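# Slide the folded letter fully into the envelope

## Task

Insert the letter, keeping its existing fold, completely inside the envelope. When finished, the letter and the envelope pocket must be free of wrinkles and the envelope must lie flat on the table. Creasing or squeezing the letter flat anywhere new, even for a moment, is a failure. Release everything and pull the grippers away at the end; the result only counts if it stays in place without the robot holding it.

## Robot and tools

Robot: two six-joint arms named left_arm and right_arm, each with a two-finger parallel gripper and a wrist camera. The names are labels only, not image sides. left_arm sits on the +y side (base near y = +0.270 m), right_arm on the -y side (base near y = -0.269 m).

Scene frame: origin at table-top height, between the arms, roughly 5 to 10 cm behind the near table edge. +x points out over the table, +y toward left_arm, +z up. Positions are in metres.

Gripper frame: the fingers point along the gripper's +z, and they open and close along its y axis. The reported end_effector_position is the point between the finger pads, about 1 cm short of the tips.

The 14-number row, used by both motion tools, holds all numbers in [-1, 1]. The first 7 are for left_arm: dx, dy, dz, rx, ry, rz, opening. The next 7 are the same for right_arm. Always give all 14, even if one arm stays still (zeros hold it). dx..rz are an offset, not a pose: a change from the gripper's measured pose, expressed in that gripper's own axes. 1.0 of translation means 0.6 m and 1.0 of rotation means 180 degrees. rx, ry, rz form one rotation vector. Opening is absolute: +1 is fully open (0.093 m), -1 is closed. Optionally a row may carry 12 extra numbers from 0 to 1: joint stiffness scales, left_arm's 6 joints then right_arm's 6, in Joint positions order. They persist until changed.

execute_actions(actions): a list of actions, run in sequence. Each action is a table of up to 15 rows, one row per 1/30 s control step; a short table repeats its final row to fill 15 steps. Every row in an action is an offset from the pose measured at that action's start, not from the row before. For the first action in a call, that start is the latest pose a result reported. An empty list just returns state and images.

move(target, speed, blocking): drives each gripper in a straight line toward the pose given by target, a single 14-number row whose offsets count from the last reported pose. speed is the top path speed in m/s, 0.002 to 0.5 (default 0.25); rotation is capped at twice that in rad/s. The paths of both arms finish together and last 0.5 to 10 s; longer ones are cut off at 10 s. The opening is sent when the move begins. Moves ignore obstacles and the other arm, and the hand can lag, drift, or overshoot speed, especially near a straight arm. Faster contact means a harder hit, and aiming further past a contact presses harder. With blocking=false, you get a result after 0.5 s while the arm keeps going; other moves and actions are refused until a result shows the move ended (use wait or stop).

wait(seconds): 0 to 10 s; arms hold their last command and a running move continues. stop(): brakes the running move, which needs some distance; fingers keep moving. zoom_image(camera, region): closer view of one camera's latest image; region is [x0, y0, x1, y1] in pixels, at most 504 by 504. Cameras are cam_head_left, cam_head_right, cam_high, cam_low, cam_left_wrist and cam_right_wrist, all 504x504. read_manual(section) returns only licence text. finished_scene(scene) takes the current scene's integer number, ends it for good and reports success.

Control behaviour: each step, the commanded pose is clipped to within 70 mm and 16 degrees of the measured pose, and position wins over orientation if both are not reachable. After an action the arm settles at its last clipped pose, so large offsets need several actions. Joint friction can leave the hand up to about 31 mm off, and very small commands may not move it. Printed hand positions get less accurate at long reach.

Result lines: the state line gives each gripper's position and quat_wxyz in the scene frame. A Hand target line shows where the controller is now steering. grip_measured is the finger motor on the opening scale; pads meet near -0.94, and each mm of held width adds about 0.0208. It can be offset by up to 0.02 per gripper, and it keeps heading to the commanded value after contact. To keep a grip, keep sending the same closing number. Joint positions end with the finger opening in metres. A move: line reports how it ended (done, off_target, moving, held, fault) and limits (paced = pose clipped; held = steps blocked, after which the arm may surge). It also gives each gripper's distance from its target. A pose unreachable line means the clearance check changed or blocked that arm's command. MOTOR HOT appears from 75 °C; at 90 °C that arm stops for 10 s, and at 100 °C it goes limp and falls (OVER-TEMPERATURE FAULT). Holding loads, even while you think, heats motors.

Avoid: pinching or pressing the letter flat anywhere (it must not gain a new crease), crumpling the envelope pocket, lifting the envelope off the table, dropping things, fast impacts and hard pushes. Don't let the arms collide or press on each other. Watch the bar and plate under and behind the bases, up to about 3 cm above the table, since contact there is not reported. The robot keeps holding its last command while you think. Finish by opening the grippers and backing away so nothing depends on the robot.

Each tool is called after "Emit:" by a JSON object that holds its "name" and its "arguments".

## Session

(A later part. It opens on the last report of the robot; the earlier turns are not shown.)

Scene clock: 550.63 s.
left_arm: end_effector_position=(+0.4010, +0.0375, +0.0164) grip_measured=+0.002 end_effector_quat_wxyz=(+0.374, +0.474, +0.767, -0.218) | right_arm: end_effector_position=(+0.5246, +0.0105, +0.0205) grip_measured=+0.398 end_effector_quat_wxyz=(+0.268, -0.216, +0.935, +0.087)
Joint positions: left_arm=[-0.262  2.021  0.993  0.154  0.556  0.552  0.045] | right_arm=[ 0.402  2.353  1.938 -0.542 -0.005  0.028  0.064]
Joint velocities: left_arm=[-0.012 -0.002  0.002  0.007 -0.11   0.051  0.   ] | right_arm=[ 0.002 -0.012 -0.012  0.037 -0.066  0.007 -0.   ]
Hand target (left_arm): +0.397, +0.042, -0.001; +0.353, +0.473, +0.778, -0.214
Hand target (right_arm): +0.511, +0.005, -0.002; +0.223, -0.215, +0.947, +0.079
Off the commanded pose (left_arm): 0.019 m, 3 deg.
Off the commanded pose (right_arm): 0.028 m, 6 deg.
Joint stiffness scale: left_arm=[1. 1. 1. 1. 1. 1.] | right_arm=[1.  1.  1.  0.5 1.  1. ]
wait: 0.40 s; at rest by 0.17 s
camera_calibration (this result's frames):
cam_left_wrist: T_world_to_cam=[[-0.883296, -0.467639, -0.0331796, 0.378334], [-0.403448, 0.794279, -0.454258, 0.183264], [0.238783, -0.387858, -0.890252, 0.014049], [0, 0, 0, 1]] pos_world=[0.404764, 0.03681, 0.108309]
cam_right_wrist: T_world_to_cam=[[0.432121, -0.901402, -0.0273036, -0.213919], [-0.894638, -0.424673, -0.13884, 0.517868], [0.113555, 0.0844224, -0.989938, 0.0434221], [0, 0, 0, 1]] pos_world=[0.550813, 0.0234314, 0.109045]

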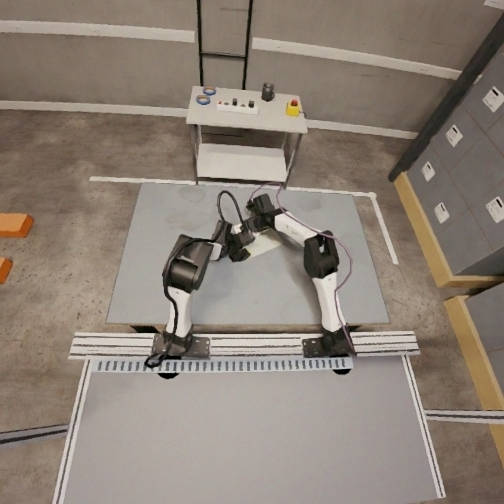

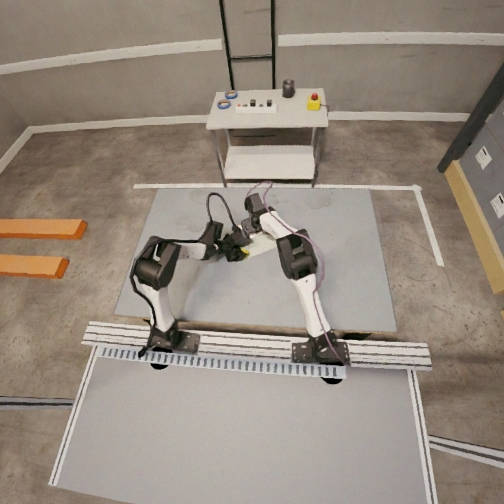

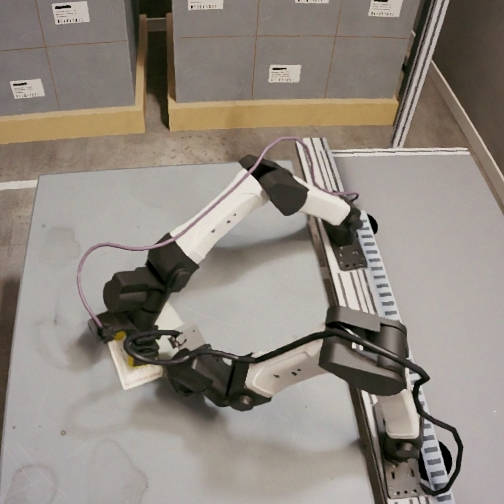

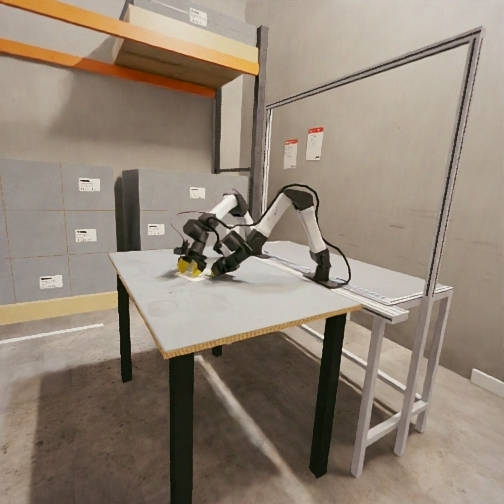

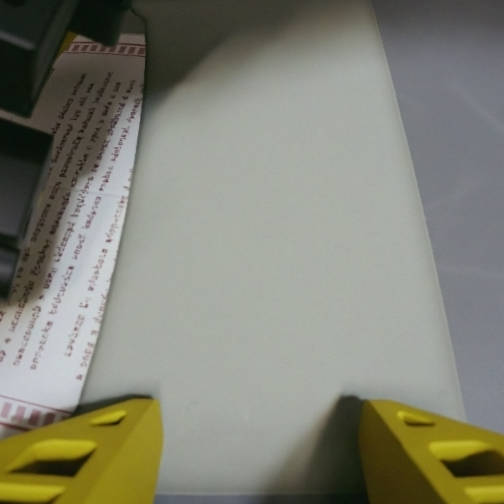

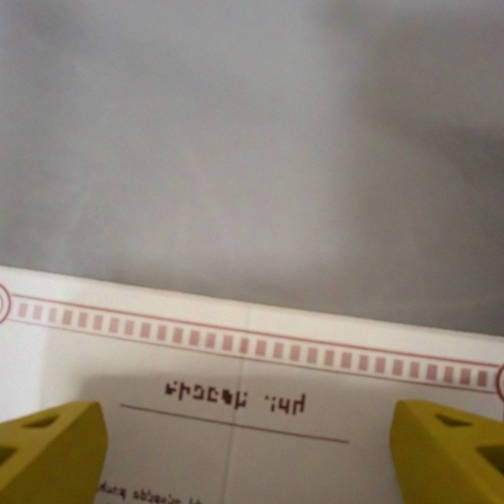

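Emit:
{"name": "execute_actions", "arguments": {"actions": [[[0.030,-0.0035,0.012,0.0026,0.014,-0.0058,0.0, 0.0276,0,0.0213,0,0.0166,0.003,0.4, 1,1,1,1,1,1,1,1,1,1,1,1],[0.030,-0.0035,0.012,0.0026,0.014,-0.0058,0.0, 0.0231,0,0.0214,0,0.0131,0.003,0.4],[0.030,-0.0035,0.012,0.0026,0.014,-0.0058,0.0, 0.0183,0,0.0214,0,0.0092,0.003,0.4],[0.030,-0.0035,0.012,0.0026,0.014,-0.0058,0.0, 0.0173,0,0.0220,0,0.0083,0.003,0.4],[0.030,-0.0035,0.012,0.0026,0.014,-0.0058,0.0, 0.0162,0,0.0226,0,0.0073,0.003,0.4],[0.030,-0.0035,0.012,0.0026,0.014,-0.0058,0.0, 0.0152,0,0.0231,0,0.0064,0.003,0.4],[0.030,-0.0035,0.012,0.0026,0.014,-0.0058,0.0, 0.0141,0,0.0237,0,0.0054,0.003,0.4],[0.030,-0.0035,0.012,0.0026,0.014,-0.0058,0.0, 0.0131,0,0.0243,0,0.0045,0.003,0.4],[0.030,-0.0035,0.012,0.0026,0.014,-0.0058,0.0, 0.0121,0,0.0249,0,0.0035,0.003,0.4],[0.030,-0.0035,0.012,0.0026,0.014,-0.0058,0.0, 0.0110,0,0.0254,0,0.0026,0.003,0.4],[0.030,-0.0035,0.012,0.0026,0.014,-0.0058,0.0, 0.0100,0,0.0260,0,0.0016,0.003,0.4],[0.030,-0.0035,0.012,0.0026,0.014,-0.0058,0.0, 0.0089,0,0.0266,0,0.0007,0.003,0.4],[0.030,-0.0035,0.012,0.0026,0.014,-0.0058,0.0, 0.0079,0,0.0272,0,-0.0003,0.003,0.4],[0.030,-0.0035,0.012,0.0026,0.014,-0.0058,0.0, 0.0068,0,0.0277,0,-0.0012,0.003,0.4],[0.030,-0.0035,0.012,0.0026,0.014,-0.0058,0.0, 0.0058,0,0.0283,0,-0.0022,0.003,0.4]]]}}

Emit:
{"name": "wait", "arguments": {"seconds": 0.4}}

Scene clock: 575.10 s.
left_arm: end_effector_position=(+0.4010, +0.0375, +0.0164) grip_measured=+0.002 end_effector_quat_wxyz=(+0.374, +0.474, +0.767, -0.218) | right_arm: end_effector_position=(+0.5301, +0.0134, +0.0210) grip_measured=+0.398 end_effector_quat_wxyz=(+0.280, -0.215, +0.931, +0.090)
Joint positions: left_arm=[-0.262  2.021  0.993  0.154  0.556  0.552  0.045] | right_arm=[ 0.402  2.36   1.938 -0.509 -0.005  0.028  0.064]
Joint velocities: left_arm=[-0.007  0.012 -0.012  0.037 -0.022 -0.022  0.001] | right_arm=[ 0.002  0.012  0.012  0.183 -0.022 -0.007 -0.001]
Hand target (left_arm): +0.397, +0.042, -0.001; +0.353, +0.473, +0.778, -0.214
Hand target (right_arm): +0.529, +0.013, +0.004; +0.270, -0.211, +0.935, +0.088
Off the commanded pose (left_arm): 0.019 m, 3 deg.
Off the commanded pose (right_arm): 0.017 m, 1 deg.
Joint stiffness scale: left_arm=[1. 1. 1. 1. 1. 1.] | right_arm=[1. 1. 1. 1. 1. 1.]
camera_calibration (this result's frames):
cam_left_wrist: T_world_to_cam=[[-0.883296, -0.467639, -0.0331796, 0.378334], [-0.403448, 0.794279, -0.454258, 0.183264], [0.238783, -0.387858, -0.890252, 0.014049], [0, 0, 0, 1]] pos_world=[0.404764, 0.03681, 0.108309]
cam_right_wrist: T_world_to_cam=[[0.432133, -0.901363, -0.0283892, -0.213649], [-0.891356, -0.422132, -0.165196, 0.522902], [0.136917, 0.0966913, -0.985852, 0.0304455], [0, 0, 0, 1]] pos_world=[0.554248, 0.0252146, 0.11033]

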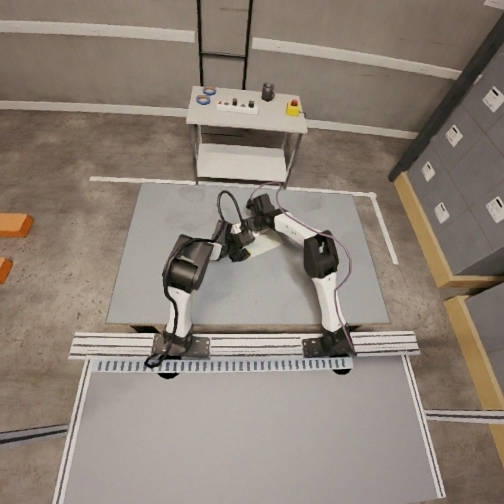

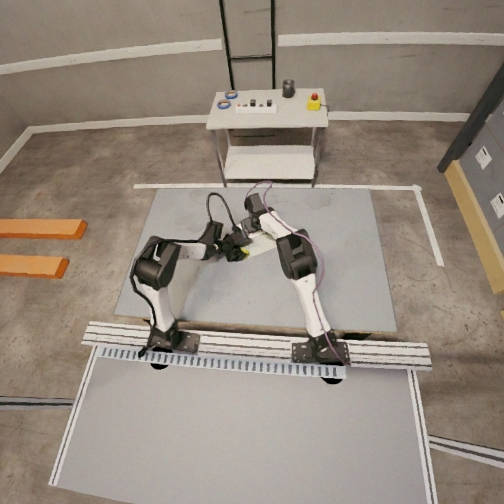

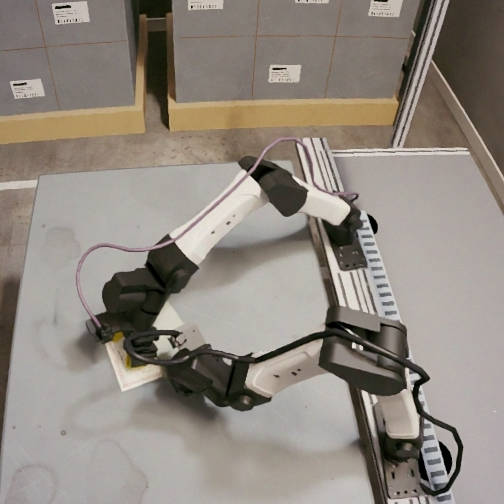

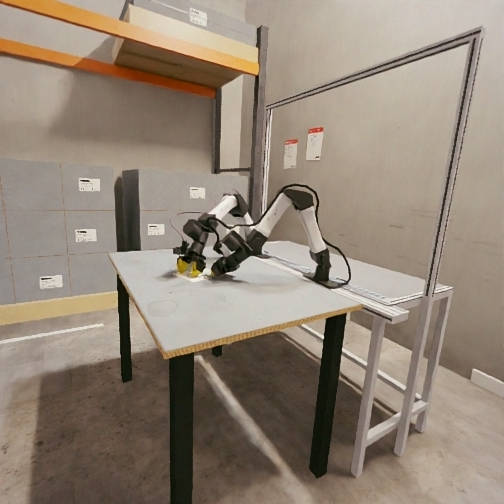

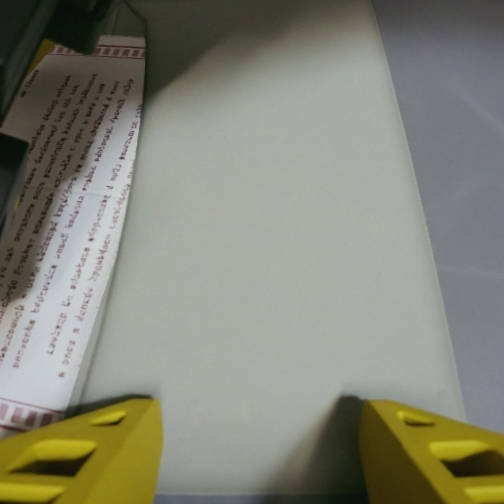

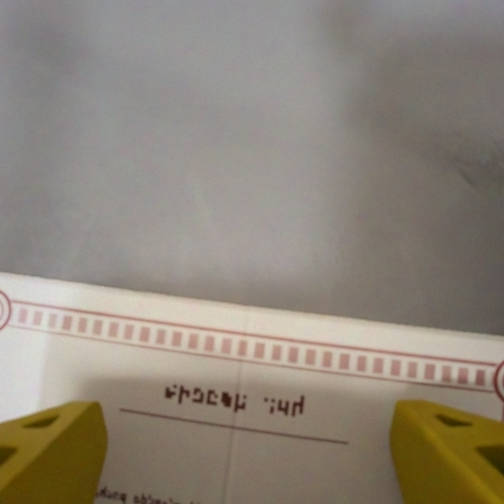

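Scene clock: 575.50 s.
left_arm: end_effector_position=(+0.4010, +0.0375, +0.0164) grip_measured=+0.002 end_effector_quat_wxyz=(+0.374, +0.474, +0.767, -0.218) | right_arm: end_effector_position=(+0.5319, +0.0143, +0.0214) grip_measured=+0.398 end_effector_quat_wxyz=(+0.284, -0.215, +0.930, +0.091)
Joint positions: left_arm=[-0.262  2.021  0.993  0.154  0.556  0.552  0.045] | right_arm=[ 0.402  2.362  1.938 -0.498 -0.005  0.028  0.064]
Joint velocities: left_arm=[ 0.007 -0.002  0.002 -0.022  0.022 -0.007 -0.001] | right_arm=[-0.012 -0.002 -0.012 -0.022 -0.007  0.037 -0.001]
Hand target (left_arm): +0.397, +0.042, -0.001; +0.353, +0.473, +0.778, -0.214
Hand target (right_arm): +0.529, +0.013, +0.004; +0.270, -0.211, +0.935, +0.088
Off the commanded pose (left_arm): 0.019 m, 3 deg.
Off the commanded pose (right_arm): 0.017 m, 2 deg.
Joint stiffness scale: left_arm=[1. 1. 1. 1. 1. 1.] | right_arm=[1. 1. 1. 1. 1. 1.]
wait: 0.40 s; at rest by 0.20 s
camera_calibration (this result's frames):
cam_left_wrist: T_world_to_cam=[[-0.883296, -0.467639, -0.0331796, 0.378334], [-0.403448, 0.794279, -0.454258, 0.183264], [0.238783, -0.387858, -0.890252, 0.014049], [0, 0, 0, 1]] pos_world=[0.404764, 0.03681, 0.108309]
cam_right_wrist: T_world_to_cam=[[0.432143, -0.901346, -0.0287612, -0.213562], [-0.890087, -0.421186, -0.174206, 0.524505], [0.144906, 0.100882, -0.984289, 0.0261672], [0, 0, 0, 1]] pos_world=[0.555353, 0.025781, 0.110986]

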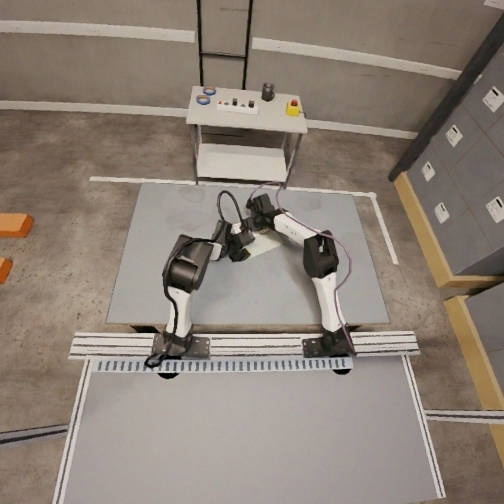

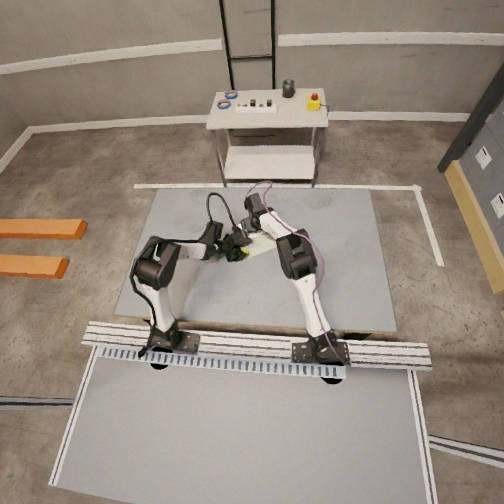

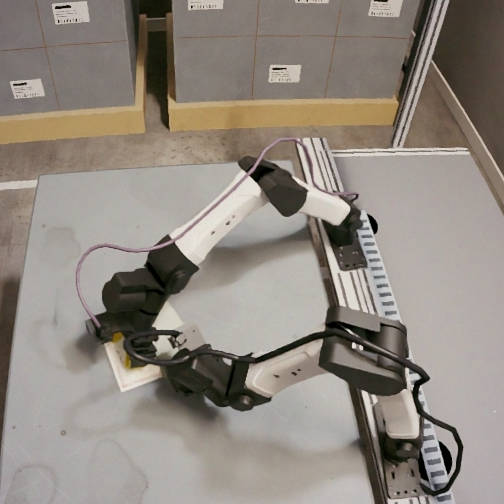

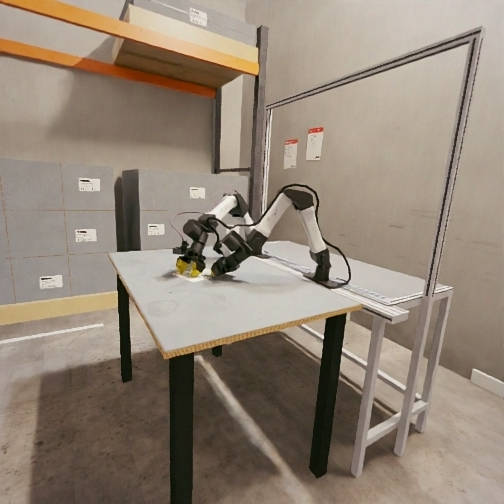

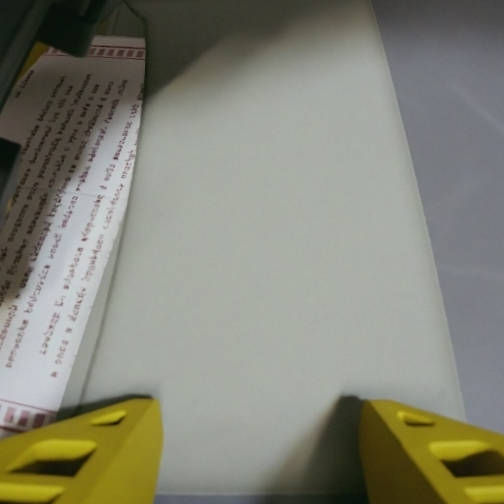

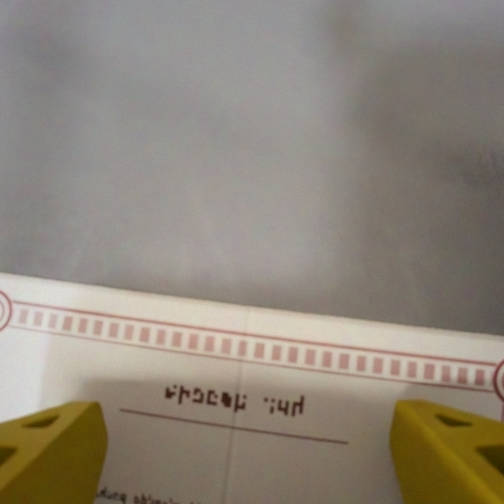

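Emit:
{"name": "zoom_image", "arguments": {"camera": "cam_left_wrist", "region": [0, 0, 200, 200]}}

Emit:
{"name": "zoom_image", "arguments": {"camera": "cam_head_right", "region": [215, 200, 295, 270]}}

Region (0, 0, 200, 200) of cam_left_wrist's 504x504 image, scaled by 2.520, with more detail than that image has.

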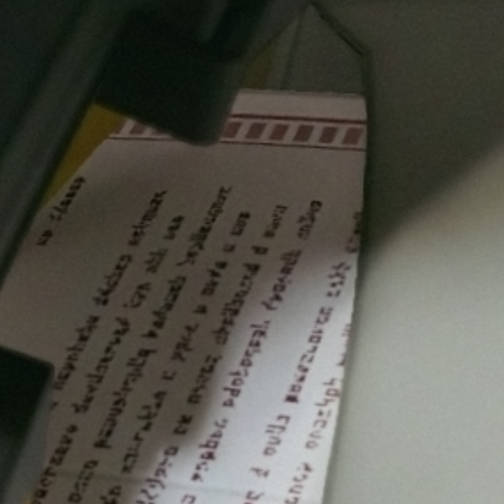

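Region (215, 200, 295, 270) of cam_head_right's 504x504 image, scaled by 6.300, with more detail than that image has; it fills the top 441 rows of this view, and the rest is white.

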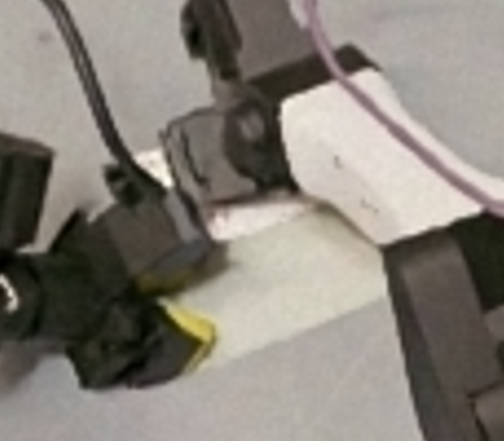

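Emit:
{"name": "execute_actions", "arguments": {"actions": [[[0.030,-0.0035,0.012,0.0026,0.014,-0.0058,0.0, 0.0300,-0.0008,0.0190,0.0005,0.0190,0.000,0.4, 1,1,1,1,1,1,1,1,1,0.5,1,1],[0.030,-0.0035,0.012,0.0026,0.014,-0.0058,0.0, 0.0400,-0.0011,0.0150,0.0008,0.0275,-0.002,0.4],[0.030,-0.0035,0.012,0.0026,0.014,-0.0058,0.0, 0.0480,-0.0013,0.0105,0.0008,0.0347,-0.004,0.4],[0.030,-0.0035,0.012,0.0026,0.014,-0.0058,0.0, 0.0520,-0.0015,0.0059,0.0007,0.0388,-0.006,0.4],[0.030,-0.0035,0.012,0.0026,0.014,-0.0058,0.0, 0.0520,-0.0015,0.0059,0.0006,0.0388,-0.0084,0.4],[0.030,-0.0035,0.012,0.0026,0.014,-0.0058,0.0, 0.0520,-0.0015,0.0059,0.0004,0.0388,-0.0108,0.4],[0.030,-0.0035,0.012,0.0026,0.014,-0.0058,0.0, 0.0520,-0.0015,0.0059,0.0003,0.0388,-0.0132,0.4],[0.030,-0.0035,0.012,0.0026,0.014,-0.0058,0.0, 0.0520,-0.0015,0.0059,0.0001,0.0388,-0.0156,0.4],[0.030,-0.0035,0.012,0.0026,0.014,-0.0058,0.0, 0.0520,-0.0015,0.0059,0,0.0388,-0.018,0.4],[0.030,-0.0035,0.012,0.0026,0.014,-0.0058,0.0, 0.0520,-0.0015,0.0059,-0.0001,0.0388,-0.0204,0.4],[0.030,-0.0035,0.012,0.0026,0.014,-0.0058,0.0, 0.0520,-0.0015,0.0059,-0.0003,0.0388,-0.0228,0.4],[0.030,-0.0035,0.012,0.0026,0.014,-0.0058,0.0, 0.0520,-0.0015,0.0059,-0.0004,0.0388,-0.0252,0.4],[0.030,-0.0035,0.012,0.0026,0.014,-0.0058,0.0, 0.0520,-0.0015,0.0059,-0.0006,0.0388,-0.0276,0.4],[0.030,-0.0035,0.012,0.0026,0.014,-0.0058,0.0, 0.0520,-0.0015,0.0059,-0.0007,0.0388,-0.030,0.4],[0.030,-0.0035,0.012,0.0026,0.014,-0.0058,0.0, 0.0520,-0.0015,0.0059,-0.0007,0.0388,-0.030,0.4]]]}}

Scene clock: 649.50 s.
left_arm: end_effector_position=(+0.4010, +0.0375, +0.0164) grip_measured=+0.002 end_effector_quat_wxyz=(+0.374, +0.474, +0.767, -0.218) | right_arm: end_effector_position=(+0.5292, +0.0129, +0.0193) grip_measured=+0.398 end_effector_quat_wxyz=(+0.280, -0.245, +0.925, +0.080)
Joint positions: left_arm=[-0.262  2.021  0.993  0.154  0.556  0.552  0.045] | right_arm=[ 0.402  2.362  1.938 -0.513 -0.005 -0.036  0.064]
Joint velocities: left_arm=[ 0.002  0.007  0.002  0.051 -0.007  0.037  0.001] | right_arm=[ 0.012 -0.017 -0.007 -0.022 -0.081 -0.227  0.001]
Hand target (left_arm): +0.397, +0.042, -0.001; +0.353, +0.473, +0.778, -0.214
Hand target (right_arm): +0.511, +0.004, +0.002; +0.233, -0.263, +0.934, +0.067
Off the commanded pose (left_arm): 0.019 m, 3 deg.
Off the commanded pose (right_arm): 0.028 m, 6 deg.
Joint stiffness scale: left_arm=[1. 1. 1. 1. 1. 1.] | right_arm=[1.  1.  1.  0.5 1.  1. ]
camera_calibration (this result's frames):
cam_left_wrist: T_world_to_cam=[[-0.883296, -0.467639, -0.0331796, 0.378334], [-0.403448, 0.794279, -0.454258, 0.183264], [0.238783, -0.387858, -0.890252, 0.014049], [0, 0, 0, 1]] pos_world=[0.404764, 0.03681, 0.108309]
cam_right_wrist: T_world_to_cam=[[0.479388, -0.877573, 0.00727467, -0.239696], [-0.865515, -0.474139, -0.161479, 0.508569], [0.145159, 0.0711149, -0.986849, 0.024954], [0, 0, 0, 1]] pos_world=[0.551459, 0.0290067, 0.108493]

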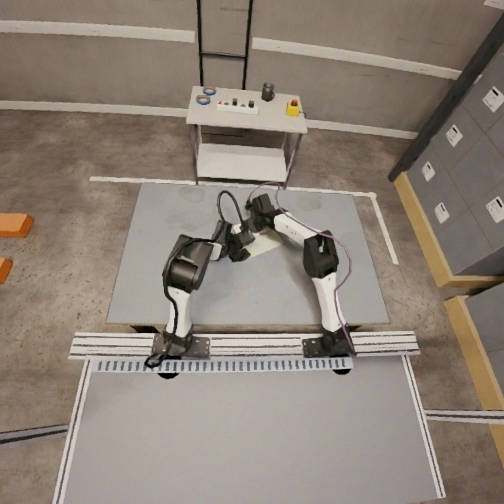

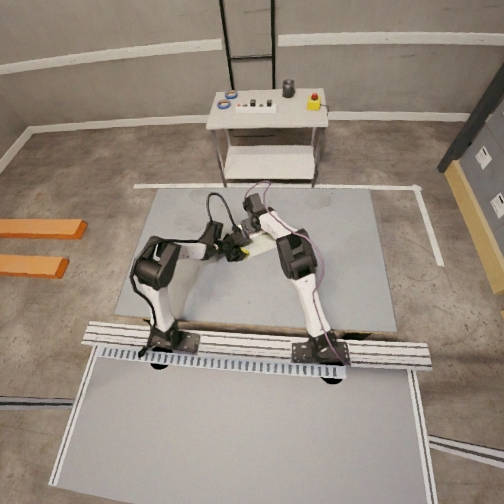

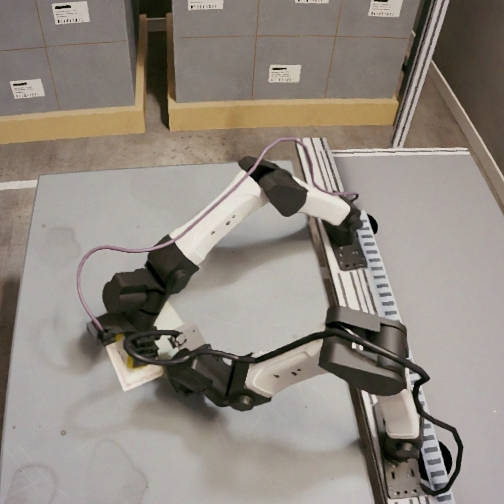

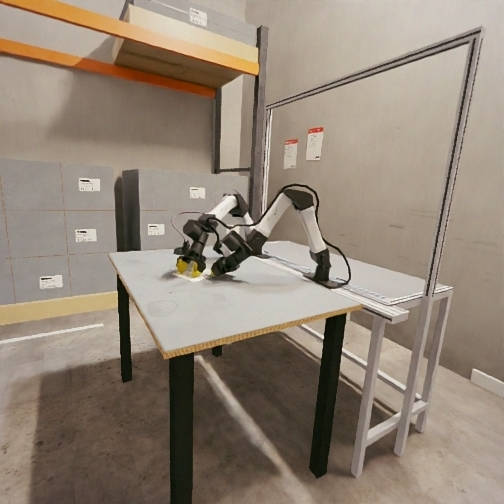

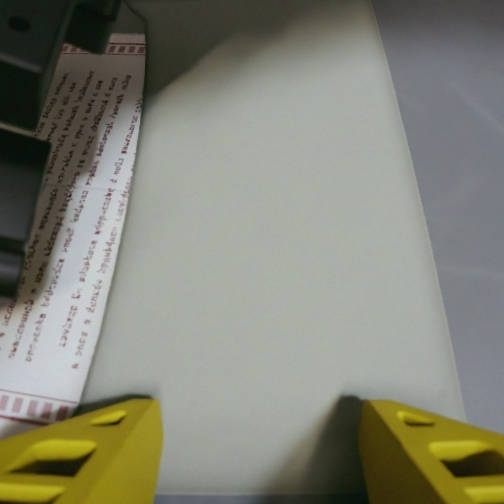

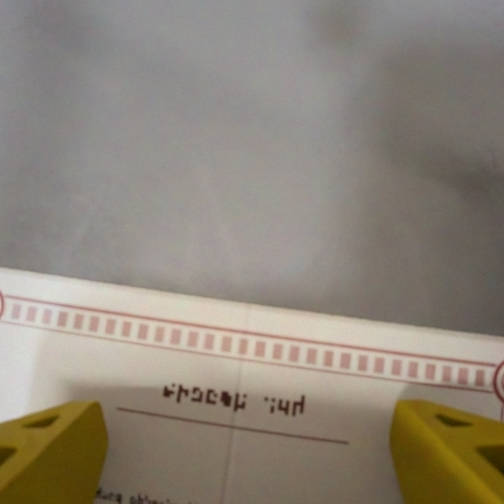

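Emit:
{"name": "execute_actions", "arguments": {"actions": []}}

Emit:
{"name": "zoom_image", "arguments": {"camera": "cam_left_wrist", "region": [0, 230, 220, 450]}}

Scene clock: 651.67 s.
left_arm: end_effector_position=(+0.4010, +0.0375, +0.0164) grip_measured=+0.002 end_effector_quat_wxyz=(+0.374, +0.474, +0.767, -0.218) | right_arm: end_effector_position=(+0.5290, +0.0128, +0.0192) grip_measured=+0.398 end_effector_quat_wxyz=(+0.280, -0.252, +0.923, +0.078)
Joint positions: left_arm=[-0.262  2.021  0.993  0.154  0.556  0.552  0.045] | right_arm=[ 0.402  2.362  1.938 -0.514 -0.005 -0.052  0.064]
Joint velocities: left_arm=[-0.002 -0.012  0.007 -0.022 -0.022 -0.066  0.   ] | right_arm=[-0.012 -0.017 -0.012  0.051 -0.051 -0.037  0.001]
Hand target (left_arm): +0.397, +0.042, -0.001; +0.353, +0.473, +0.778, -0.214
Hand target (right_arm): +0.511, +0.004, +0.002; +0.233, -0.263, +0.934, +0.067
Off the commanded pose (left_arm): 0.019 m, 3 deg.
Off the commanded pose (right_arm): 0.027 m, 6 deg.
Joint stiffness scale: left_arm=[1. 1. 1. 1. 1. 1.] | right_arm=[1.  1.  1.  0.5 1.  1. ]
camera_calibration (this result's frames):
cam_left_wrist: T_world_to_cam=[[-0.883296, -0.467639, -0.0331796, 0.378334], [-0.403448, 0.794279, -0.454258, 0.183264], [0.238783, -0.387858, -0.890252, 0.014049], [0, 0, 0, 1]] pos_world=[0.404764, 0.03681, 0.108309]
cam_right_wrist: T_world_to_cam=[[0.491284, -0.870846, 0.0163798, -0.246242], [-0.85836, -0.487261, -0.16061, 0.504683], [0.147848, 0.0648454, -0.986882, 0.023498], [0, 0, 0, 1]] pos_world=[0.5507, 0.0299496, 0.10828]

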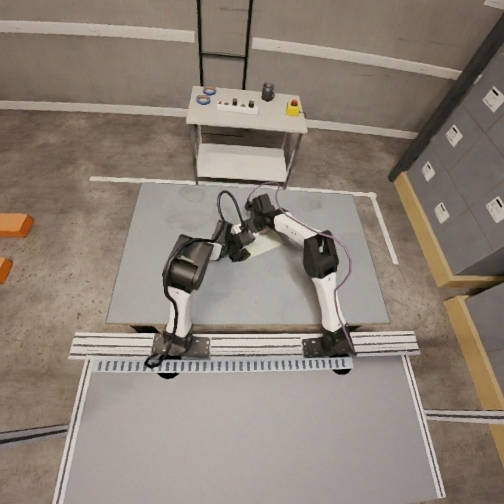

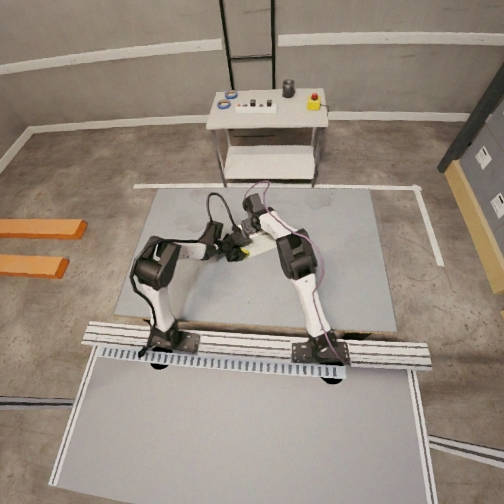

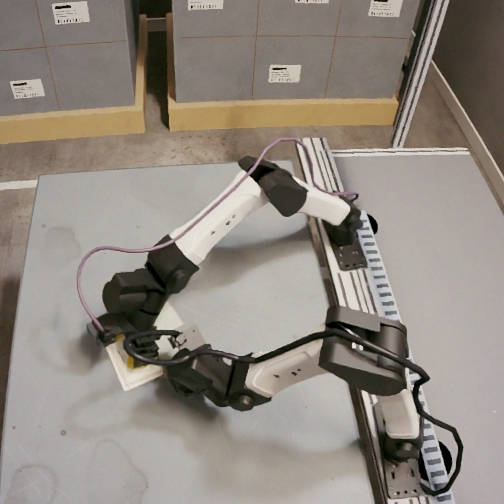

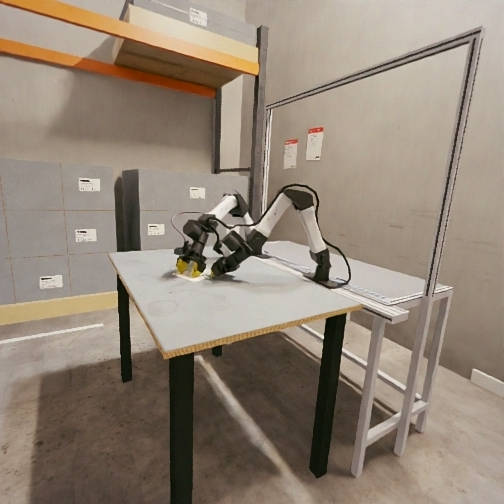

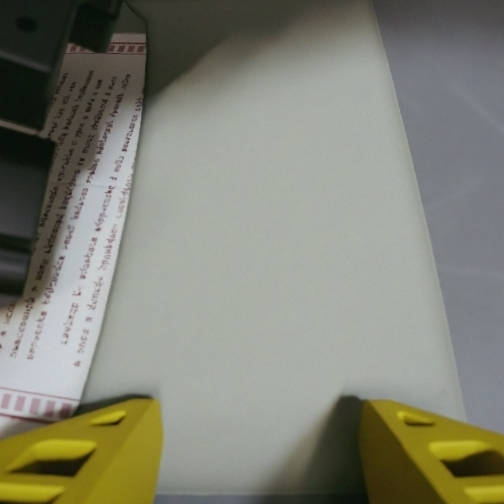

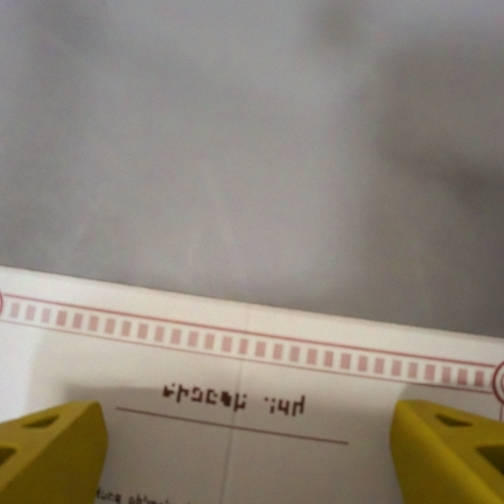

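Region (0, 230, 220, 450) of cam_left_wrist's 504x504 image, scaled by 2.291, with more detail than that image has.

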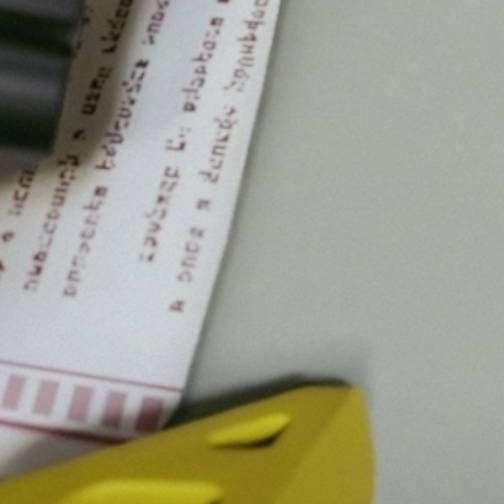

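Emit:
{"name": "execute_actions", "arguments": {"actions": [[[0.030,-0.0035,0.012,0.0026,0.014,-0.0058,0.0, 0.052,0.0027,0.0059,-0.0040,0.0388,-0.0030,0.4],[0.030,-0.0035,0.012,0.0026,0.014,-0.0058,0.0, 0.052,0.0027,0.0059,-0.0050,0.0388,-0.0042,0.4],[0.030,-0.0035,0.012,0.0026,0.014,-0.0058,0.0, 0.052,0.0027,0.0059,-0.0059,0.0388,-0.0055,0.4],[0.030,-0.0035,0.012,0.0026,0.014,-0.0058,0.0, 0.052,0.0027,0.0059,-0.0069,0.0388,-0.0067,0.4],[0.030,-0.0035,0.012,0.0026,0.014,-0.0058,0.0, 0.052,0.0027,0.0059,-0.0078,0.0388,-0.0079,0.4],[0.030,-0.0035,0.012,0.0026,0.014,-0.0058,0.0, 0.052,0.0027,0.0059,-0.0088,0.0388,-0.0092,0.4],[0.030,-0.0035,0.012,0.0026,0.014,-0.0058,0.0, 0.052,0.0027,0.0059,-0.0098,0.0388,-0.0104,0.4],[0.030,-0.0035,0.012,0.0026,0.014,-0.0058,0.0, 0.052,0.0027,0.0059,-0.0107,0.0388,-0.0116,0.4],[0.030,-0.0035,0.012,0.0026,0.014,-0.0058,0.0, 0.052,0.0027,0.0059,-0.0117,0.0388,-0.0128,0.4],[0.030,-0.0035,0.012,0.0026,0.014,-0.0058,0.0, 0.052,0.0027,0.0059,-0.0127,0.0388,-0.0141,0.4],[0.030,-0.0035,0.012,0.0026,0.014,-0.0058,0.0, 0.052,0.0027,0.0059,-0.0136,0.0388,-0.0153,0.4],[0.030,-0.0035,0.012,0.0026,0.014,-0.0058,0.0, 0.052,0.0027,0.0059,-0.0146,0.0388,-0.0165,0.4],[0.030,-0.0035,0.012,0.0026,0.014,-0.0058,0.0, 0.052,0.0027,0.0059,-0.0155,0.0388,-0.0178,0.4],[0.030,-0.0035,0.012,0.0026,0.014,-0.0058,0.0, 0.052,0.0027,0.0059,-0.0165,0.0388,-0.0190,0.4]]]}}

Emit:
{"name": "wait", "arguments": {"seconds": 0.3}}

Scene clock: 695.73 s.
left_arm: end_effector_position=(+0.4010, +0.0375, +0.0164) grip_measured=+0.002 end_effector_quat_wxyz=(+0.374, +0.474, +0.767, -0.218) | right_arm: end_effector_position=(+0.5286, +0.0123, +0.0189) grip_measured=+0.398 end_effector_quat_wxyz=(+0.278, -0.273, +0.917, +0.084)
Joint positions: left_arm=[-0.262  2.021  0.993  0.154  0.556  0.552  0.045] | right_arm=[ 0.393  2.362  1.938 -0.517 -0.036 -0.097  0.064]
Joint velocities: left_arm=[ 0.007 -0.002 -0.002 -0.051  0.037 -0.007  0.001] | right_arm=[-0.022 -0.007  0.002  0.037 -0.125 -0.125 -0.   ]
Hand target (left_arm): +0.397, +0.042, -0.001; +0.353, +0.473, +0.778, -0.214
Hand target (right_arm): +0.508, +0.003, +0.000; +0.222, -0.290, +0.928, +0.080
Off the commanded pose (left_arm): 0.019 m, 3 deg.
Off the commanded pose (right_arm): 0.031 m, 7 deg.
Joint stiffness scale: left_arm=[1. 1. 1. 1. 1. 1.] | right_arm=[1.  1.  1.  0.5 1.  1. ]
camera_calibration (this result's frames):
cam_left_wrist: T_world_to_cam=[[-0.883296, -0.467639, -0.0331796, 0.378334], [-0.403448, 0.794279, -0.454258, 0.183264], [0.238783, -0.387858, -0.890252, 0.014049], [0, 0, 0, 1]] pos_world=[0.404764, 0.03681, 0.108309]
cam_right_wrist: T_world_to_cam=[[0.529834, -0.847959, 0.0155666, -0.267138], [-0.835797, -0.525174, -0.160108, 0.492602], [0.14394, 0.0718202, -0.986977, 0.0252941], [0, 0, 0, 1]] pos_world=[0.549613, 0.0303628, 0.107993]

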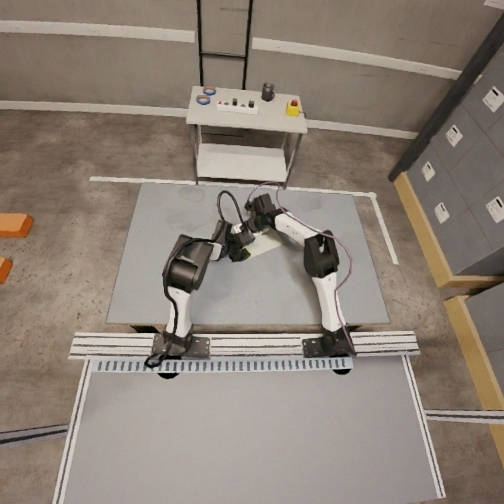

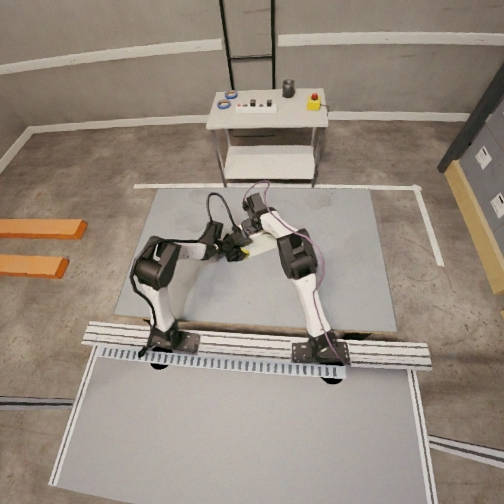

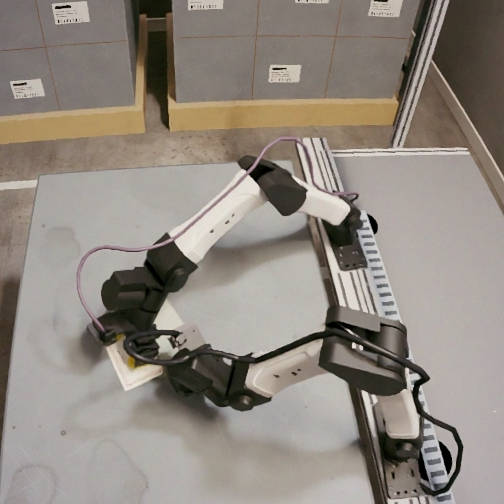

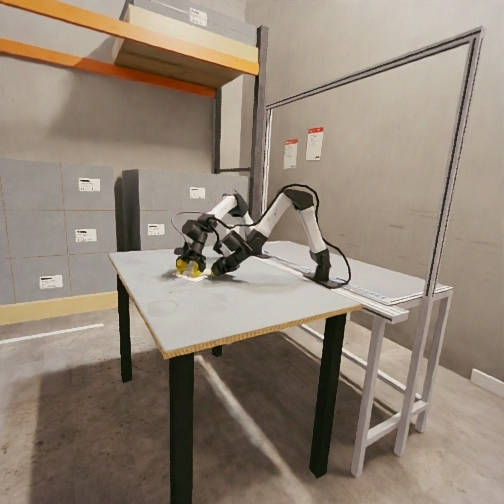

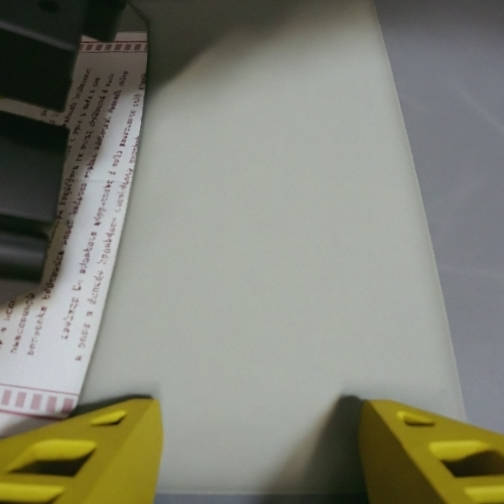

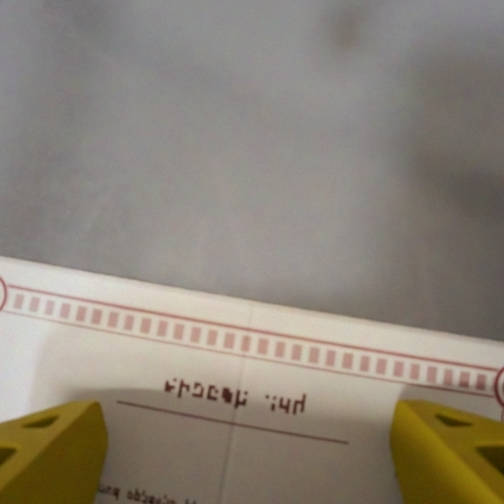

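Scene clock: 696.03 s.
left_arm: end_effector_position=(+0.4010, +0.0375, +0.0164) grip_measured=+0.002 end_effector_quat_wxyz=(+0.374, +0.474, +0.767, -0.218) | right_arm: end_effector_position=(+0.5285, +0.0124, +0.0189) grip_measured=+0.398 end_effector_quat_wxyz=(+0.278, -0.279, +0.915, +0.086)
Joint positions: left_arm=[-0.262  2.021  0.993  0.154  0.556  0.552  0.045] | right_arm=[ 0.391  2.362  1.938 -0.517 -0.044 -0.109  0.064]
Joint velocities: left_arm=[-0.027  0.002 -0.012  0.022  0.037 -0.022  0.001] | right_arm=[ 0.007 -0.017  0.002 -0.081  0.007 -0.022 -0.   ]
Hand target (left_arm): +0.397, +0.042, -0.001; +0.353, +0.473, +0.778, -0.214
Hand target (right_arm): +0.508, +0.003, +0.000; +0.222, -0.289, +0.928, +0.080
Off the commanded pose (left_arm): 0.019 m, 3 deg.
Off the commanded pose (right_arm): 0.031 m, 7 deg.
Joint stiffness scale: left_arm=[1. 1. 1. 1. 1. 1.] | right_arm=[1.  1.  1.  0.5 1.  1. ]
wait: 0.30 s; at rest by 0.20 s
camera_calibration (this result's frames):
cam_left_wrist: T_world_to_cam=[[-0.883296, -0.467639, -0.0331796, 0.378334], [-0.403448, 0.794279, -0.454258, 0.183264], [0.238783, -0.387858, -0.890252, 0.014049], [0, 0, 0, 1]] pos_world=[0.404764, 0.03681, 0.108309]
cam_right_wrist: T_world_to_cam=[[0.540441, -0.841218, 0.0166024, -0.272762], [-0.828988, -0.535751, -0.160465, 0.489056], [0.143881, 0.0729588, -0.986902, 0.025316], [0, 0, 0, 1]] pos_world=[0.549191, 0.0307132, 0.107989]

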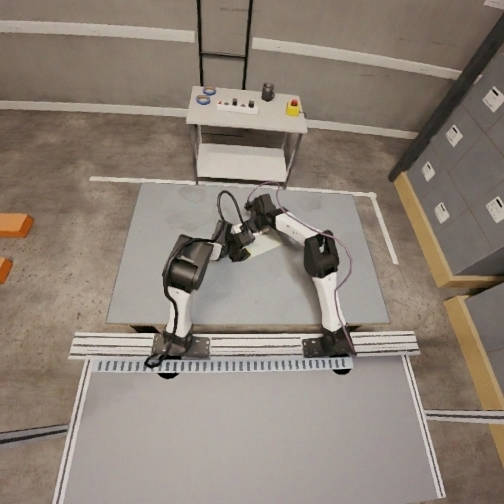

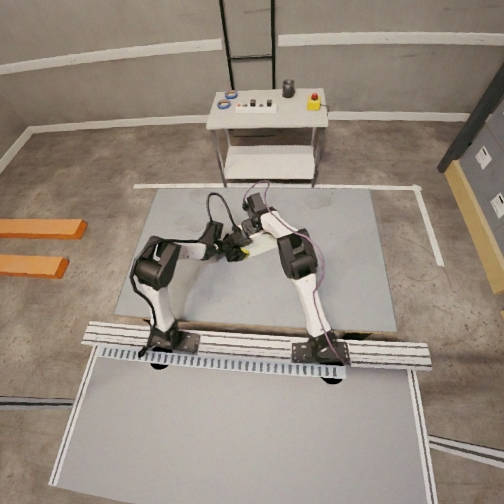

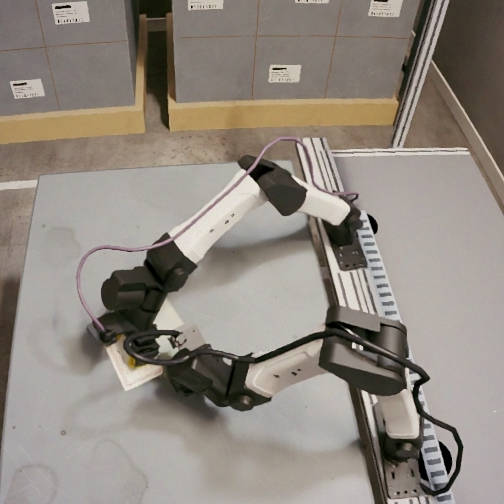

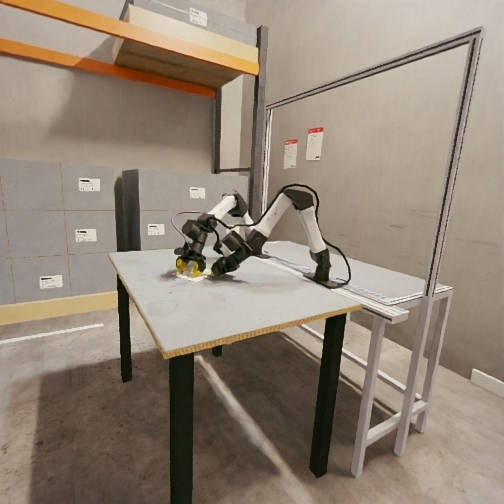

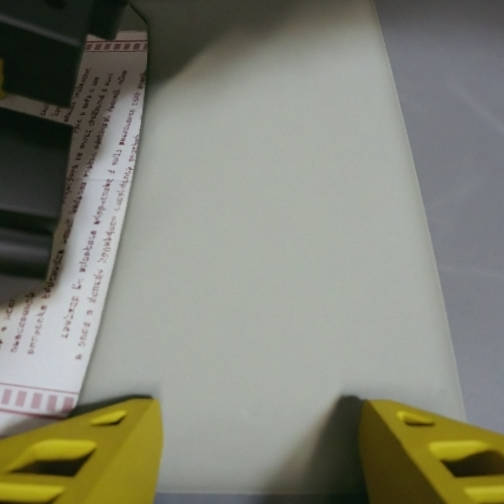

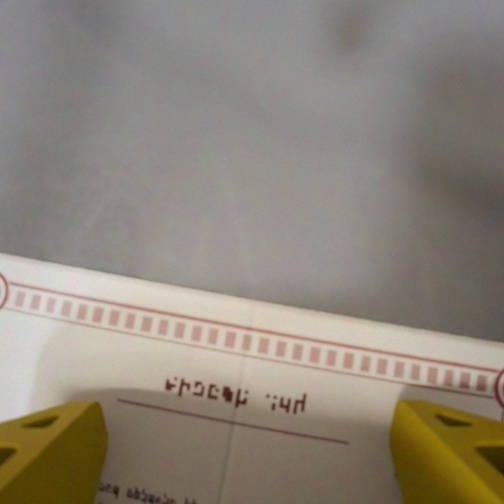

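Emit:
{"name": "zoom_image", "arguments": {"camera": "cam_left_wrist", "region": [0, 280, 170, 450]}}

Region (0, 280, 170, 450) of cam_left_wrist's 504x504 image, scaled by 2.965, with more detail than that image has.

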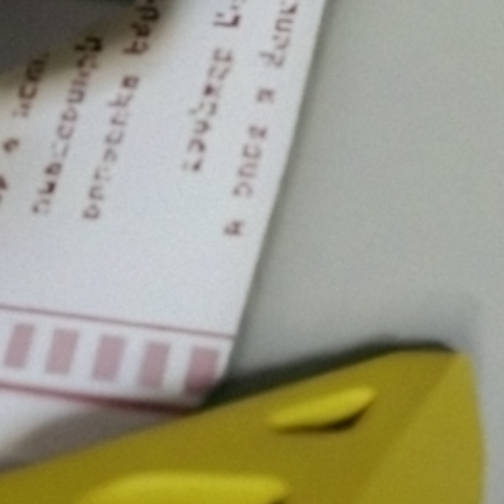

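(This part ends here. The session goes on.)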